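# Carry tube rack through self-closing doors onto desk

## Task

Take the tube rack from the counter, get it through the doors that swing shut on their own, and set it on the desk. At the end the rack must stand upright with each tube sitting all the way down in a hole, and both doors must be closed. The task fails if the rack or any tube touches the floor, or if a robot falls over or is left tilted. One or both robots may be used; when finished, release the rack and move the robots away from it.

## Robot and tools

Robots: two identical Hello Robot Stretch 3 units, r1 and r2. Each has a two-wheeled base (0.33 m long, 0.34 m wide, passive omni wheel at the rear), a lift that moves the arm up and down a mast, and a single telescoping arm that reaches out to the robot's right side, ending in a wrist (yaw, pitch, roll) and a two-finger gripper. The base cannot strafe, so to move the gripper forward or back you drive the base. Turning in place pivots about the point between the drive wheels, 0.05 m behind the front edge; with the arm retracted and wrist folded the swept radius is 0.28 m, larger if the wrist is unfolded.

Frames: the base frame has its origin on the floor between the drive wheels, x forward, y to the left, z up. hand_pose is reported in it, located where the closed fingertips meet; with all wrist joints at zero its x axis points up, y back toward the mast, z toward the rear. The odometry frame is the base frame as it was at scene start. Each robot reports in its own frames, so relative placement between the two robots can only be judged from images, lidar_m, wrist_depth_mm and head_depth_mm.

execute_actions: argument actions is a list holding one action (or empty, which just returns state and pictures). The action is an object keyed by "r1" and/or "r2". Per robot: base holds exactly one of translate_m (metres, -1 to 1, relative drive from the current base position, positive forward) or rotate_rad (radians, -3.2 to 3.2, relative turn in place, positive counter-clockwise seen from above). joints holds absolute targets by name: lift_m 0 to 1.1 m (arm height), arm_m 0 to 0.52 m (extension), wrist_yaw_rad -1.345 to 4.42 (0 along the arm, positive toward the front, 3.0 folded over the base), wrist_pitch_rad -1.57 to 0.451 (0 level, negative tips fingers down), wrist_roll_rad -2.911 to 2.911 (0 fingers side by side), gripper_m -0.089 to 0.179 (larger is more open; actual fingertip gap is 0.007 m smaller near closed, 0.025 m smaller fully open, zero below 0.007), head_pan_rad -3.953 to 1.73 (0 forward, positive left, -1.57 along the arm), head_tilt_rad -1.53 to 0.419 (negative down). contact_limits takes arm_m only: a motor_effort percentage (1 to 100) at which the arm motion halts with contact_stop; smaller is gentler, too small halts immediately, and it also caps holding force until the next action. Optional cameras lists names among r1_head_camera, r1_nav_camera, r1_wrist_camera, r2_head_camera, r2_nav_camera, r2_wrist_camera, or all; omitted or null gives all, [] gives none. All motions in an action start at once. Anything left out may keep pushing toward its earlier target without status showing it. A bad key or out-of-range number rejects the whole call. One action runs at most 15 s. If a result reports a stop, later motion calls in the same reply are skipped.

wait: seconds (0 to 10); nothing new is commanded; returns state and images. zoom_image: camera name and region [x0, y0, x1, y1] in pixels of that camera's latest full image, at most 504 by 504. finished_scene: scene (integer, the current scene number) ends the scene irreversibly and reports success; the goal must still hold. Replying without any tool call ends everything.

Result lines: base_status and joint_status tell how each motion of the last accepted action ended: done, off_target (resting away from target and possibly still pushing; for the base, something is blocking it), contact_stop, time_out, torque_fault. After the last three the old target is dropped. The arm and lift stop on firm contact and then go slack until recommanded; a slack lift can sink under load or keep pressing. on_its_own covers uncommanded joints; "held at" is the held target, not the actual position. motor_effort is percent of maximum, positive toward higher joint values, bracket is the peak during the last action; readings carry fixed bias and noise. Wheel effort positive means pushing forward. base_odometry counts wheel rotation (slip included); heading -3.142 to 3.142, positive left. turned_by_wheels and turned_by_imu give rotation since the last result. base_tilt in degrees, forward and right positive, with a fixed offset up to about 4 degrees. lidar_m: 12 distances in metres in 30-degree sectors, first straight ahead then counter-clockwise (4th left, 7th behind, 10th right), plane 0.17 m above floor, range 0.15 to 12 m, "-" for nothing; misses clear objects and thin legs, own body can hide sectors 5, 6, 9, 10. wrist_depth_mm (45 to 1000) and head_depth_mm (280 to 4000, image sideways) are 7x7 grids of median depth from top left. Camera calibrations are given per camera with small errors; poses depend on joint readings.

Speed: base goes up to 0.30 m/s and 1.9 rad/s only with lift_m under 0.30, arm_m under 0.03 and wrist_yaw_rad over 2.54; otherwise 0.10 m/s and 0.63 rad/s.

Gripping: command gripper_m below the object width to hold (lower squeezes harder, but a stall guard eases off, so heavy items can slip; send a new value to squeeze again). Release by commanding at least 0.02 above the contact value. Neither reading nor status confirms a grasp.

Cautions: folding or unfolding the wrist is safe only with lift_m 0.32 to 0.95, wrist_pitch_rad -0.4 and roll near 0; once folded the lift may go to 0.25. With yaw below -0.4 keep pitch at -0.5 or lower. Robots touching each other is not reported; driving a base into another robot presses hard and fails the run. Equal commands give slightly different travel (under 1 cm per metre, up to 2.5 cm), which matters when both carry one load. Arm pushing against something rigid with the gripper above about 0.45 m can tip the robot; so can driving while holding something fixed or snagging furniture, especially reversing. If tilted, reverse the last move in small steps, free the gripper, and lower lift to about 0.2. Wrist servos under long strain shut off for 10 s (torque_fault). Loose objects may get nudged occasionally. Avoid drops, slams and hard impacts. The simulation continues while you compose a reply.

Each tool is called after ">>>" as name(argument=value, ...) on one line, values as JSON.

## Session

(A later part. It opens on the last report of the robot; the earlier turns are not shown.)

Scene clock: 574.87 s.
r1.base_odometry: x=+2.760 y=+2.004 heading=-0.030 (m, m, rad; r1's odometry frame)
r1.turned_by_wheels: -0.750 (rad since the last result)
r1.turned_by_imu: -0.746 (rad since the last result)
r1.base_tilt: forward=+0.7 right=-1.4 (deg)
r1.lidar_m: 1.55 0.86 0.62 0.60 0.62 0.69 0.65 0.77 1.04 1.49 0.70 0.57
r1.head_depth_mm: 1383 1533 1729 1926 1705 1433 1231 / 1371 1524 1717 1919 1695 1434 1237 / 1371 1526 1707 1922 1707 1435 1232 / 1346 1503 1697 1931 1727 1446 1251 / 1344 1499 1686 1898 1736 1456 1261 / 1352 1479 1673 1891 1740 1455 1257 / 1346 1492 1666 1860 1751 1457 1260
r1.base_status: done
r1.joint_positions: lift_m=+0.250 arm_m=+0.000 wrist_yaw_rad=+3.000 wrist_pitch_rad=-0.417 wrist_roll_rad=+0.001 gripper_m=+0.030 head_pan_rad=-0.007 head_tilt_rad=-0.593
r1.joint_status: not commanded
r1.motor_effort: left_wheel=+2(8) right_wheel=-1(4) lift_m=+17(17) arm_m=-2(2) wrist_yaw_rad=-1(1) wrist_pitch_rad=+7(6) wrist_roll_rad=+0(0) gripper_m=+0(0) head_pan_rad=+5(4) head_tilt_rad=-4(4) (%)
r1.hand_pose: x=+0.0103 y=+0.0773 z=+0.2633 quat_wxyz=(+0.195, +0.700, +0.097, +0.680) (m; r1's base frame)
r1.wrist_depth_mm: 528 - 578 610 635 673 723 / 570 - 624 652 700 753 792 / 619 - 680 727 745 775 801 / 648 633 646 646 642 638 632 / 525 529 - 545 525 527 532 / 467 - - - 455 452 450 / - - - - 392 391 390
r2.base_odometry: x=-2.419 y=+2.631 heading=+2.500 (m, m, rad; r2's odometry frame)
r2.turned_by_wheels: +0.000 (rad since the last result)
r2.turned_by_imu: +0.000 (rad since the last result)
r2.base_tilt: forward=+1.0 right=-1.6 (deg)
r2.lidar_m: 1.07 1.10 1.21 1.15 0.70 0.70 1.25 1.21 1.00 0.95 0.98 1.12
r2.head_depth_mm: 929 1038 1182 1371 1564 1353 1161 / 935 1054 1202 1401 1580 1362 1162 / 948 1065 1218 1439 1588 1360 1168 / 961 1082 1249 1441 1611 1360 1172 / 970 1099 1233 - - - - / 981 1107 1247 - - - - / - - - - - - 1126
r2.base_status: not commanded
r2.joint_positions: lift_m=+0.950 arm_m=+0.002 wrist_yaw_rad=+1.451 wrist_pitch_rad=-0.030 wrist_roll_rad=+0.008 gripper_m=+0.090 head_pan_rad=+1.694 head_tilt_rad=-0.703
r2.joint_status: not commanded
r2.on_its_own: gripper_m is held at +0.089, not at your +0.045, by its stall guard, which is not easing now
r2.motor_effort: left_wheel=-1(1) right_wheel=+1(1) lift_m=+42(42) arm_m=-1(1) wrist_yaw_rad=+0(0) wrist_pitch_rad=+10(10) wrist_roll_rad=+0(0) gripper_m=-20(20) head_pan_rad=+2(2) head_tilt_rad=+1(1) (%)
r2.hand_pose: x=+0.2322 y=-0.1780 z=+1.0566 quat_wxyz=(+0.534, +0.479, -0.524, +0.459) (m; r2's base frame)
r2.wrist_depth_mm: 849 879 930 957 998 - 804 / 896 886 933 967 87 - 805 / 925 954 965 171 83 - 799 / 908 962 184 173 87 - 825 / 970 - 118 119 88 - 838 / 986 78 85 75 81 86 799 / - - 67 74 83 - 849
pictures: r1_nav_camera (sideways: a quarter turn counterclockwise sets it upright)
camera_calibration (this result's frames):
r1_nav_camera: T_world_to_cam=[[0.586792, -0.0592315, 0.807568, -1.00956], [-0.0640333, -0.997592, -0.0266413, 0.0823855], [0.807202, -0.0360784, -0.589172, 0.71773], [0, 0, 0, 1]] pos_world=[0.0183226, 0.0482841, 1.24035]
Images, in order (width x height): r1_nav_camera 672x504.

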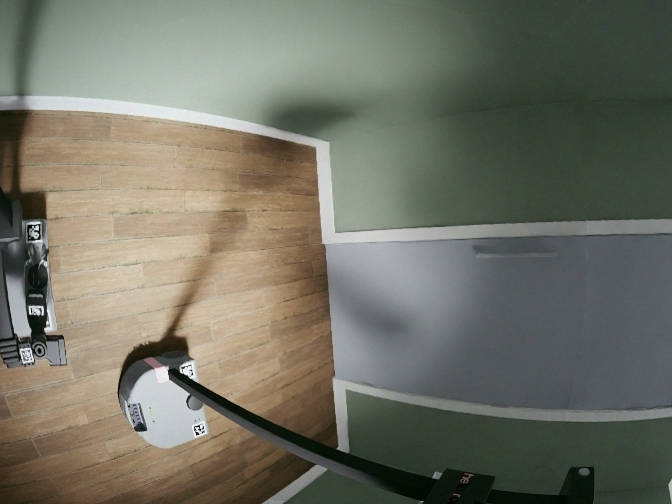

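>>> execute_actions(actions=[{"r1":{"base":{"translate_m":0.85}},"r2":{"base":{"translate_m":-0.35}}}], cameras=[])

>>> execute_actions(actions=[{"r1":{"base":{"rotate_rad":-0.7}}}], cameras=[])

>>> execute_actions(actions=[{"r1":{"base":{"translate_m":0.45}}}], cameras=[])

>>> execute_actions(actions=[{"r1":{"base":{"rotate_rad":0.7}}}], cameras=["r1_nav_camera"])

Scene clock: 582.33 s.
r1.base_odometry: x=+3.610 y=+1.978 heading=-0.030 (m, m, rad; r1's odometry frame)
r1.turned_by_wheels: +0.000 (rad since the last result)
r1.turned_by_imu: +0.007 (rad since the last result)
r1.base_tilt: forward=+0.8 right=-1.5 (deg)
r1.lidar_m: 0.70 0.73 0.63 0.61 0.63 0.85 1.50 0.83 1.54 1.48 1.02 0.74
r1.head_depth_mm: 601 668 751 855 1005 1207 1231 / 598 664 747 856 997 1197 1246 / 578 653 731 848 991 1183 1234 / 595 659 740 842 988 1155 1251 / 579 644 725 837 977 1173 1247 / 591 654 731 835 974 1161 1257 / 586 651 727 834 965 1151 1255
r1.base_status: done
r1.joint_positions: lift_m=+0.250 arm_m=+0.000 wrist_yaw_rad=+3.000 wrist_pitch_rad=-0.417 wrist_roll_rad=+0.001 gripper_m=+0.030 head_pan_rad=-0.007 head_tilt_rad=-0.594
r1.joint_status: not commanded
r1.motor_effort: left_wheel=+1(10) right_wheel=-1(4) lift_m=+17(17) arm_m=-2(1) wrist_yaw_rad=+0(0) wrist_pitch_rad=+7(7) wrist_roll_rad=+0(0) gripper_m=+0(1) head_pan_rad=+5(5) head_tilt_rad=-4(4) (%)
r1.hand_pose: x=+0.0103 y=+0.0773 z=+0.2633 quat_wxyz=(+0.195, +0.700, +0.097, +0.680) (m; r1's base frame)
r1.wrist_depth_mm: 533 - 587 613 642 675 676 / 588 - 642 667 721 746 726 / 634 - 692 731 755 778 733 / 638 633 638 644 641 637 642 / 531 532 - 544 521 527 529 / 469 - - - 448 448 449 / - - - - 391 394 393
r2.base_odometry: x=-2.138 y=+2.421 heading=+2.500 (m, m, rad; r2's odometry frame)
r2.turned_by_wheels: +0.000 (rad since the last result)
r2.turned_by_imu: -0.002 (rad since the last result)
r2.base_tilt: forward=+0.9 right=-1.7 (deg)
r2.lidar_m: 1.42 0.85 0.89 1.13 1.15 0.94 0.90 0.89 1.02 0.97 0.99 1.31
r2.head_depth_mm: 913 1023 1162 1354 1536 1354 1162 / 921 1037 1183 1377 1563 1362 1163 / 934 1049 1205 1401 1593 1363 1163 / 944 1067 1219 1420 1597 1360 1166 / 958 1080 1216 - - - - / 967 1090 1231 - - - - / - - - - - - 1125
r2.base_status: done
r2.joint_positions: lift_m=+0.950 arm_m=+0.002 wrist_yaw_rad=+1.451 wrist_pitch_rad=-0.030 wrist_roll_rad=+0.008 gripper_m=+0.090 head_pan_rad=+1.694 head_tilt_rad=-0.703
r2.joint_status: not commanded
r2.on_its_own: gripper_m is held at +0.089, not at your +0.045, by its stall guard, which is not easing now
r2.motor_effort: left_wheel=-1(4) right_wheel=+1(4) lift_m=+42(42) arm_m=-1(1) wrist_yaw_rad=+0(1) wrist_pitch_rad=+10(10) wrist_roll_rad=+0(0) gripper_m=-20(19) head_pan_rad=+3(3) head_tilt_rad=+1(1) (%)
r2.hand_pose: x=+0.2322 y=-0.1780 z=+1.0566 quat_wxyz=(+0.534, +0.479, -0.524, +0.459) (m; r2's base frame)
r2.wrist_depth_mm: - - - - - - 830 / - - - - 88 - 836 / - - - 173 84 - 824 / - - 181 174 87 - 889 / - - 118 119 88 - 839 / - 78 85 75 81 87 799 / - - 67 74 83 - 863
pictures: none
No camera images: the call's "cameras" was empty. Leave "cameras" out to get every camera's image.

Scene clock: 584.03 s.
r1.base_odometry: x=+3.610 y=+1.978 heading=-0.730 (m, m, rad; r1's odometry frame)
r1.turned_by_wheels: -0.700 (rad since the last result)
r1.turned_by_imu: -0.697 (rad since the last result)
r1.base_tilt: forward=+0.7 right=-1.5 (deg)
r1.lidar_m: 0.79 0.70 0.70 0.67 0.61 0.61 0.74 1.41 0.83 0.83 1.48 1.26
r1.head_depth_mm: 1080 1236 1455 1733 1701 1430 1238 / 970 1096 1259 1477 1634 1435 1241 / 890 995 1117 1293 1518 1435 1245 / 813 901 1006 1144 1317 1415 1246 / 754 824 913 1019 1159 1342 1258 / 702 765 834 921 1037 1180 1257 / 657 708 769 851 933 1050 1197
r1.base_status: done
r1.joint_positions: lift_m=+0.250 arm_m=+0.000 wrist_yaw_rad=+3.000 wrist_pitch_rad=-0.417 wrist_roll_rad=+0.001 gripper_m=+0.030 head_pan_rad=-0.007 head_tilt_rad=-0.594
r1.joint_status: not commanded
r1.motor_effort: left_wheel=+2(8) right_wheel=-1(4) lift_m=+17(17) arm_m=-2(2) wrist_yaw_rad=-1(0) wrist_pitch_rad=+7(6) wrist_roll_rad=+0(0) gripper_m=+0(0) head_pan_rad=+5(5) head_tilt_rad=-4(4) (%)
r1.hand_pose: x=+0.0103 y=+0.0773 z=+0.2633 quat_wxyz=(+0.195, +0.700, +0.097, +0.680) (m; r1's base frame)
r1.wrist_depth_mm: 467 - 711 846 742 631 545 / 502 - 765 918 794 669 583 / 537 - 774 813 774 702 610 / 548 615 637 630 640 644 616 / 531 531 - 548 528 529 532 / 467 - - - 451 448 449 / - - - - 391 394 391
r2.base_odometry: x=-2.138 y=+2.421 heading=+2.500 (m, m, rad; r2's odometry frame)
r2.turned_by_wheels: +0.000 (rad since the last result)
r2.turned_by_imu: +0.000 (rad since the last result)
r2.base_tilt: forward=+1.1 right=-1.6 (deg)
r2.lidar_m: 1.42 0.84 0.98 1.13 1.16 0.95 0.89 0.89 1.03 0.97 1.00 1.31
r2.head_depth_mm: 911 1022 1164 1344 1533 1352 1155 / 921 1036 1184 1377 1565 1357 1161 / 933 1048 1194 1407 1594 1361 1160 / 943 1062 1221 1423 1588 1360 1163 / 956 1086 1214 - - - - / 965 1090 1226 - - - - / - - - - - - 1126
r2.base_status: not commanded
r2.joint_positions: lift_m=+0.950 arm_m=+0.002 wrist_yaw_rad=+1.451 wrist_pitch_rad=-0.030 wrist_roll_rad=+0.008 gripper_m=+0.090 head_pan_rad=+1.694 head_tilt_rad=-0.703
r2.joint_status: not commanded
r2.on_its_own: gripper_m is held at +0.089, not at your +0.045, by its stall guard, which is not easing now
r2.motor_effort: left_wheel=+0(1) right_wheel=+1(1) lift_m=+42(42) arm_m=-2(1) wrist_yaw_rad=+0(0) wrist_pitch_rad=+10(10) wrist_roll_rad=+0(0) gripper_m=-20(20) head_pan_rad=+2(2) head_tilt_rad=+1(0) (%)
r2.hand_pose: x=+0.2322 y=-0.1780 z=+1.0566 quat_wxyz=(+0.534, +0.479, -0.524, +0.459) (m; r2's base frame)
r2.wrist_depth_mm: - - - - - - 818 / - - - - 88 - 835 / - - - 172 83 - 840 / - - 184 175 87 - 838 / - - 119 120 88 - 862 / - 77 86 75 81 87 822 / - - 67 74 82 - 867
pictures: none
No camera images: the call's "cameras" was empty. Leave "cameras" out to get every camera's image.

Scene clock: 587.20 s.
r1.base_odometry: x=+3.945 y=+1.678 heading=-0.730 (m, m, rad; r1's odometry frame)
r1.turned_by_wheels: +0.000 (rad since the last result)
r1.turned_by_imu: +0.004 (rad since the last result)
r1.base_tilt: forward=+0.9 right=-1.4 (deg)
r1.lidar_m: 0.41 0.37 0.37 0.45 0.87 0.90 1.10 1.09 1.03 1.32 1.19 0.65
r1.head_depth_mm: 528 594 687 822 1057 1349 1239 / 478 538 617 726 871 1072 1228 / 434 484 547 630 744 900 1142 / 400 440 494 557 644 760 923 / 370 404 446 501 570 659 775 / 344 374 410 455 508 579 670 / 322 347 379 415 462 519 590
r1.base_status: done
r1.joint_positions: lift_m=+0.250 arm_m=+0.000 wrist_yaw_rad=+3.000 wrist_pitch_rad=-0.417 wrist_roll_rad=+0.001 gripper_m=+0.030 head_pan_rad=-0.007 head_tilt_rad=-0.594
r1.joint_status: not commanded
r1.motor_effort: left_wheel=+1(9) right_wheel=-1(4) lift_m=+17(17) arm_m=-2(2) wrist_yaw_rad=+0(1) wrist_pitch_rad=+7(6) wrist_roll_rad=+0(0) gripper_m=-1(0) head_pan_rad=+4(4) head_tilt_rad=-5(4) (%)
r1.hand_pose: x=+0.0103 y=+0.0773 z=+0.2633 quat_wxyz=(+0.195, +0.700, +0.097, +0.680) (m; r1's base frame)
r1.wrist_depth_mm: 694 - 612 473 396 337 293 / 739 - 689 507 427 361 309 / 746 - 729 566 463 382 327 / 649 626 655 609 505 415 348 / 535 530 - 548 511 448 374 / 465 - - - 445 454 402 / - - - - 392 393 391
r2.base_odometry: x=-2.138 y=+2.421 heading=+2.500 (m, m, rad; r2's odometry frame)
r2.turned_by_wheels: +0.000 (rad since the last result)
r2.turned_by_imu: +0.000 (rad since the last result)
r2.base_tilt: forward=+1.0 right=-1.7 (deg)
r2.lidar_m: 1.04 1.05 1.19 1.13 1.16 0.95 0.90 0.89 1.02 0.97 0.99 1.31
r2.head_depth_mm: 913 1023 1165 1353 1535 1357 1162 / 921 1037 1181 1377 1567 1354 1162 / 931 1050 1198 1406 1591 1356 1163 / 943 1067 1218 1419 1597 1361 1167 / 954 1079 1215 - - - - / 969 1093 1228 - - - - / - - - - - - 1127
r2.base_status: not commanded
r2.joint_positions: lift_m=+0.950 arm_m=+0.002 wrist_yaw_rad=+1.451 wrist_pitch_rad=-0.030 wrist_roll_rad=+0.008 gripper_m=+0.090 head_pan_rad=+1.694 head_tilt_rad=-0.703
r2.joint_status: not commanded
r2.on_its_own: gripper_m is held at +0.089, not at your +0.045, by its stall guard, which is not easing now
r2.motor_effort: left_wheel=-1(0) right_wheel=+1(1) lift_m=+42(42) arm_m=-1(1) wrist_yaw_rad=+0(1) wrist_pitch_rad=+10(10) wrist_roll_rad=+0(0) gripper_m=-20(20) head_pan_rad=+3(2) head_tilt_rad=+1(1) (%)
r2.hand_pose: x=+0.2322 y=-0.1780 z=+1.0566 quat_wxyz=(+0.534, +0.479, -0.524, +0.459) (m; r2's base frame)
r2.wrist_depth_mm: - - - - - - 847 / - - - - 88 - 838 / - - - 172 83 - 825 / - - 184 173 87 - 862 / - - 118 119 88 - 845 / - 77 86 75 81 87 856 / - 944 67 74 82 - 868
pictures: none
No camera images: the call's "cameras" was empty. Leave "cameras" out to get every camera's image.

Scene clock: 588.80 s.
r1.base_odometry: x=+3.945 y=+1.678 heading=-0.030 (m, m, rad; r1's odometry frame)
r1.turned_by_wheels: +0.700 (rad since the last result)
r1.turned_by_imu: +0.696 (rad since the last result)
r1.base_tilt: forward=+1.0 right=-1.4 (deg)
r1.lidar_m: 0.37 0.38 0.52 0.90 0.93 1.27 1.03 1.69 1.23 1.19 0.52 0.38
r1.head_depth_mm: 291 321 361 413 482 577 719 / 291 320 360 410 479 574 714 / 291 318 358 409 477 572 710 / 290 317 356 406 474 567 706 / 289 316 355 405 472 565 698 / 288 315 354 403 470 560 694 / 289 314 352 402 467 557 687
r1.base_status: done
r1.joint_positions: lift_m=+0.250 arm_m=+0.000 wrist_yaw_rad=+3.000 wrist_pitch_rad=-0.417 wrist_roll_rad=+0.001 gripper_m=+0.030 head_pan_rad=-0.007 head_tilt_rad=-0.594
r1.joint_status: not commanded
r1.motor_effort: left_wheel=-2(8) right_wheel=+2(7) lift_m=+18(17) arm_m=-1(2) wrist_yaw_rad=-1(0) wrist_pitch_rad=+6(7) wrist_roll_rad=+0(0) gripper_m=+0(0) head_pan_rad=+4(5) head_tilt_rad=-4(4) (%)
r1.hand_pose: x=+0.0103 y=+0.0773 z=+0.2633 quat_wxyz=(+0.195, +0.700, +0.097, +0.680) (m; r1's base frame)
r1.wrist_depth_mm: 784 - 843 898 803 507 366 / 849 - 924 964 828 518 381 / 806 - 820 825 770 534 387 / 645 633 641 632 638 531 390 / 531 534 - 545 527 516 398 / 464 - - - 452 451 405 / - - - - 394 394 381
r2.base_odometry: x=-2.138 y=+2.421 heading=+2.500 (m, m, rad; r2's odometry frame)
r2.turned_by_wheels: +0.000 (rad since the last result)
r2.turned_by_imu: +0.000 (rad since the last result)
r2.base_tilt: forward=+0.9 right=-1.6 (deg)
r2.lidar_m: 1.05 1.03 1.19 1.13 1.16 0.94 0.90 0.89 1.02 0.97 0.99 1.31
r2.head_depth_mm: 908 1025 1170 1359 1535 1356 1158 / 922 1033 1185 1374 1563 1363 1160 / 934 1050 1202 1403 1594 1362 1163 / 946 1065 1222 1426 1596 1368 1166 / 957 1076 1212 - - - - / 969 1088 1231 - - - - / - - - - - - 1126
r2.base_status: not commanded
r2.joint_positions: lift_m=+0.950 arm_m=+0.002 wrist_yaw_rad=+1.451 wrist_pitch_rad=-0.030 wrist_roll_rad=+0.008 gripper_m=+0.090 head_pan_rad=+1.694 head_tilt_rad=-0.703
r2.joint_status: not commanded
r2.on_its_own: gripper_m is held at +0.089, not at your +0.045, by its stall guard, which is not easing now
r2.motor_effort: left_wheel=+0(0) right_wheel=+1(1) lift_m=+42(42) arm_m=-1(2) wrist_yaw_rad=+0(1) wrist_pitch_rad=+10(10) wrist_roll_rad=+0(0) gripper_m=-20(20) head_pan_rad=+2(2) head_tilt_rad=+1(1) (%)
r2.hand_pose: x=+0.2322 y=-0.1780 z=+1.0566 quat_wxyz=(+0.534, +0.479, -0.524, +0.459) (m; r2's base frame)
r2.wrist_depth_mm: 846 - - - - - 834 / - - - - 88 - 812 / - - - 171 83 - 826 / - - 184 173 87 - 838 / - - 119 119 87 - 842 / - 78 85 75 81 87 818 / - 915 67 74 82 - 857
pictures: r1_nav_camera (sideways: a quarter turn counterclockwise sets it upright)
camera_calibration (this result's frames):
r1_nav_camera: T_world_to_cam=[[0.586908, -0.0592104, 0.807485, -1.00945], [-0.0639999, -0.997594, -0.0266332, 0.0823748], [0.80712, -0.0360477, -0.589286, 0.717879], [0, 0, 0, 1]] pos_world=[0.0183122, 0.0482846, 1.24035]
Images, in order (width x height): r1_nav_camera 672x504.

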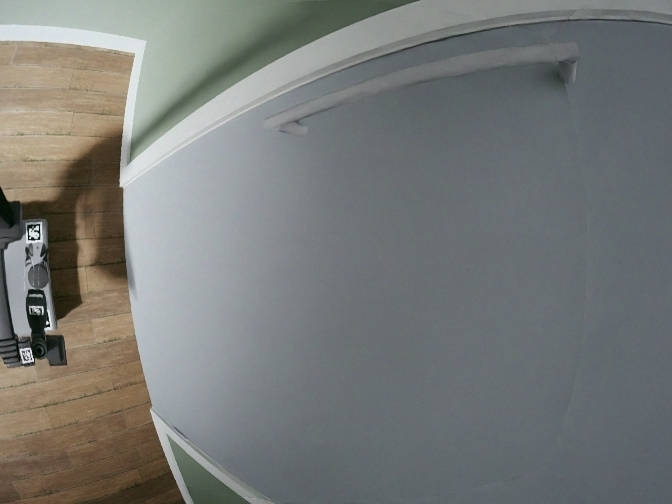

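>>> execute_actions(actions=[{"r1":{"base":{"translate_m":0.28},"joints":{"lift_m":0.32}}}], cameras=[])

>>> execute_actions(actions=[{"r1":{"base":{"translate_m":0.12}}}], cameras=["r1_nav_camera"])

Scene clock: 595.53 s.
r1.base_odometry: x=+4.225 y=+1.670 heading=-0.030 (m, m, rad; r1's odometry frame)
r1.turned_by_wheels: +0.000 (rad since the last result)
r1.turned_by_imu: +0.001 (rad since the last result)
r1.base_tilt: forward=+0.8 right=-1.5 (deg)
r1.lidar_m: - - 0.15 0.30 0.93 1.27 1.30 1.69 1.23 0.35 0.15 -
r1.head_depth_mm: - - - - - - - / - - - - - - - / - - - - - - - / - - - - - - - / - - - - - - - / - - - - - - - / - - - - - - -
r1.base_status: done
r1.joint_positions: lift_m=+0.320 arm_m=+0.000 wrist_yaw_rad=+3.000 wrist_pitch_rad=-0.417 wrist_roll_rad=+0.001 gripper_m=+0.030 head_pan_rad=-0.007 head_tilt_rad=-0.594
r1.joint_status: all done
r1.motor_effort: left_wheel=-2(9) right_wheel=+2(7) lift_m=+35(39) arm_m=-2(1) wrist_yaw_rad=-1(0) wrist_pitch_rad=+7(6) wrist_roll_rad=+0(0) gripper_m=+0(0) head_pan_rad=+4(5) head_tilt_rad=-5(4) (%)
r1.hand_pose: x=+0.0103 y=+0.0773 z=+0.3325 quat_wxyz=(+0.195, +0.700, +0.097, +0.680) (m; r1's base frame)
r1.wrist_depth_mm: 785 - 859 489 203 129 94 / 857 - 927 538 211 132 96 / 905 - 956 594 220 135 97 / 758 747 761 622 229 138 99 / 631 628 - 622 218 142 101 / 532 534 - 539 208 146 103 / 462 - - - 292 148 104
r2.base_odometry: x=-2.138 y=+2.421 heading=+2.500 (m, m, rad; r2's odometry frame)
r2.turned_by_wheels: +0.000 (rad since the last result)
r2.turned_by_imu: +0.000 (rad since the last result)
r2.base_tilt: forward=+1.0 right=-1.7 (deg)
r2.lidar_m: 1.32 1.29 1.20 1.13 1.16 0.94 0.89 0.89 1.02 0.97 1.00 1.31
r2.head_depth_mm: 912 1023 1175 1353 1530 1351 1164 / 919 1035 1181 1388 1568 1360 1163 / 933 1049 1203 1404 1590 1361 1164 / 942 1064 1220 1416 1590 1362 1164 / 954 1080 1213 - - - - / 968 1097 1227 - - - - / - - - - - - 1125
r2.base_status: not commanded
r2.joint_positions: lift_m=+0.950 arm_m=+0.002 wrist_yaw_rad=+1.451 wrist_pitch_rad=-0.030 wrist_roll_rad=+0.008 gripper_m=+0.090 head_pan_rad=+1.694 head_tilt_rad=-0.703
r2.joint_status: not commanded
r2.on_its_own: gripper_m is held at +0.089, not at your +0.045, by its stall guard, which is not easing now
r2.motor_effort: left_wheel=+0(0) right_wheel=+1(1) lift_m=+42(41) arm_m=-2(2) wrist_yaw_rad=-1(0) wrist_pitch_rad=+10(10) wrist_roll_rad=+0(0) gripper_m=-20(20) head_pan_rad=+1(3) head_tilt_rad=+0(1) (%)
r2.hand_pose: x=+0.2322 y=-0.1780 z=+1.0566 quat_wxyz=(+0.534, +0.479, -0.524, +0.459) (m; r2's base frame)
r2.wrist_depth_mm: - - - - - - 839 / - - - - 88 - 819 / - - - 172 83 - 818 / - - 184 174 87 - 849 / - - 118 119 88 - 850 / - 78 85 75 81 87 805 / - - 67 74 82 - 860
pictures: none
No camera images: the call's "cameras" was empty. Leave "cameras" out to get every camera's image.

Scene clock: 597.70 s.
r1.base_odometry: x=+4.345 y=+1.666 heading=-0.029 (m, m, rad; r1's odometry frame)
r1.turned_by_wheels: +0.001 (rad since the last result)
r1.turned_by_imu: -0.029 (rad since the last result)
r1.base_tilt: forward=+0.8 right=-1.5 (deg)
r1.lidar_m: - - 0.15 0.20 0.93 1.24 1.34 1.73 1.24 0.24 0.15 -
r1.head_depth_mm: - - - - - - - / - - - - - - - / - - - - - - - / - - - - - - - / - - - - - - - / - - - - - - - / - - - - - - -
r1.base_status: translate_m off_target (by the wheels' count: +0.1198 of +0.1200)
r1.joint_positions: lift_m=+0.320 arm_m=+0.000 wrist_yaw_rad=+3.000 wrist_pitch_rad=-0.417 wrist_roll_rad=+0.001 gripper_m=+0.030 head_pan_rad=+0.015 head_tilt_rad=-0.597
r1.joint_status: not commanded
r1.on_its_own: left_wheel is at rest, and its effort (+36) is outside its rest range (-18 to +18)
r1.motor_effort: left_wheel=+36(54) right_wheel=+7(35) lift_m=+33(35) arm_m=-2(2) wrist_yaw_rad=-1(0) wrist_pitch_rad=+6(7) wrist_roll_rad=+0(0) gripper_m=+0(1) head_pan_rad=-10(13) head_tilt_rad=-2(4) (%)
r1.hand_pose: x=+0.0104 y=+0.0773 z=+0.3326 quat_wxyz=(+0.195, +0.700, +0.097, +0.679) (m; r1's base frame)
r1.wrist_depth_mm: 766 - 856 281 128 83 61 / 848 - 929 310 133 85 62 / 889 - 968 343 139 87 63 / 751 744 776 389 145 89 65 / 632 634 - 480 140 92 66 / 538 535 - 498 134 95 67 / 463 - - - 185 97 69
r2.base_odometry: x=-2.138 y=+2.421 heading=+2.500 (m, m, rad; r2's odometry frame)
r2.turned_by_wheels: +0.000 (rad since the last result)
r2.turned_by_imu: +0.000 (rad since the last result)
r2.base_tilt: forward=+1.0 right=-1.7 (deg)
r2.lidar_m: 1.36 1.33 1.19 1.13 1.16 0.94 0.90 0.89 1.02 0.97 1.00 1.31
r2.head_depth_mm: 908 1020 1164 1361 1540 1353 1167 / 923 1038 1183 1375 1563 1364 1162 / 933 1045 1202 1407 1593 1360 1164 / 944 1064 1213 1421 1598 1371 1169 / 955 1078 1215 - - - - / 968 1095 1233 - - - - / - - - - - - 1126
r2.base_status: not commanded
r2.joint_positions: lift_m=+0.950 arm_m=+0.002 wrist_yaw_rad=+1.451 wrist_pitch_rad=-0.030 wrist_roll_rad=+0.008 gripper_m=+0.090 head_pan_rad=+1.694 head_tilt_rad=-0.703
r2.joint_status: not commanded
r2.on_its_own: gripper_m is held at +0.089, not at your +0.045, by its stall guard, which is not easing now
r2.motor_effort: left_wheel=+0(1) right_wheel=+1(1) lift_m=+41(41) arm_m=-1(1) wrist_yaw_rad=+1(0) wrist_pitch_rad=+10(10) wrist_roll_rad=+0(0) gripper_m=-20(20) head_pan_rad=+2(1) head_tilt_rad=+1(1) (%)
r2.hand_pose: x=+0.2322 y=-0.1780 z=+1.0566 quat_wxyz=(+0.534, +0.479, -0.524, +0.459) (m; r2's base frame)
r2.wrist_depth_mm: - - - - - - 816 / - - - - 87 - 818 / - - - 171 83 - 842 / - - 183 173 87 - 851 / - - 118 119 88 - 850 / - 78 85 75 81 87 837 / - - 67 74 82 - 882
pictures: r1_nav_camera (sideways: a quarter turn counterclockwise sets it upright)
camera_calibration (this result's frames):
r1_nav_camera: T_world_to_cam=[[0.590497, -0.0461774, 0.805718, -1.00717], [-0.0419984, -0.998767, -0.0264616, 0.0820171], [0.805946, -0.0182134, -0.591708, 0.721037], [0, 0, 0, 1]] pos_world=[0.0170563, 0.0485401, 1.24031]
Images, in order (width x height): r1_nav_camera 672x504.

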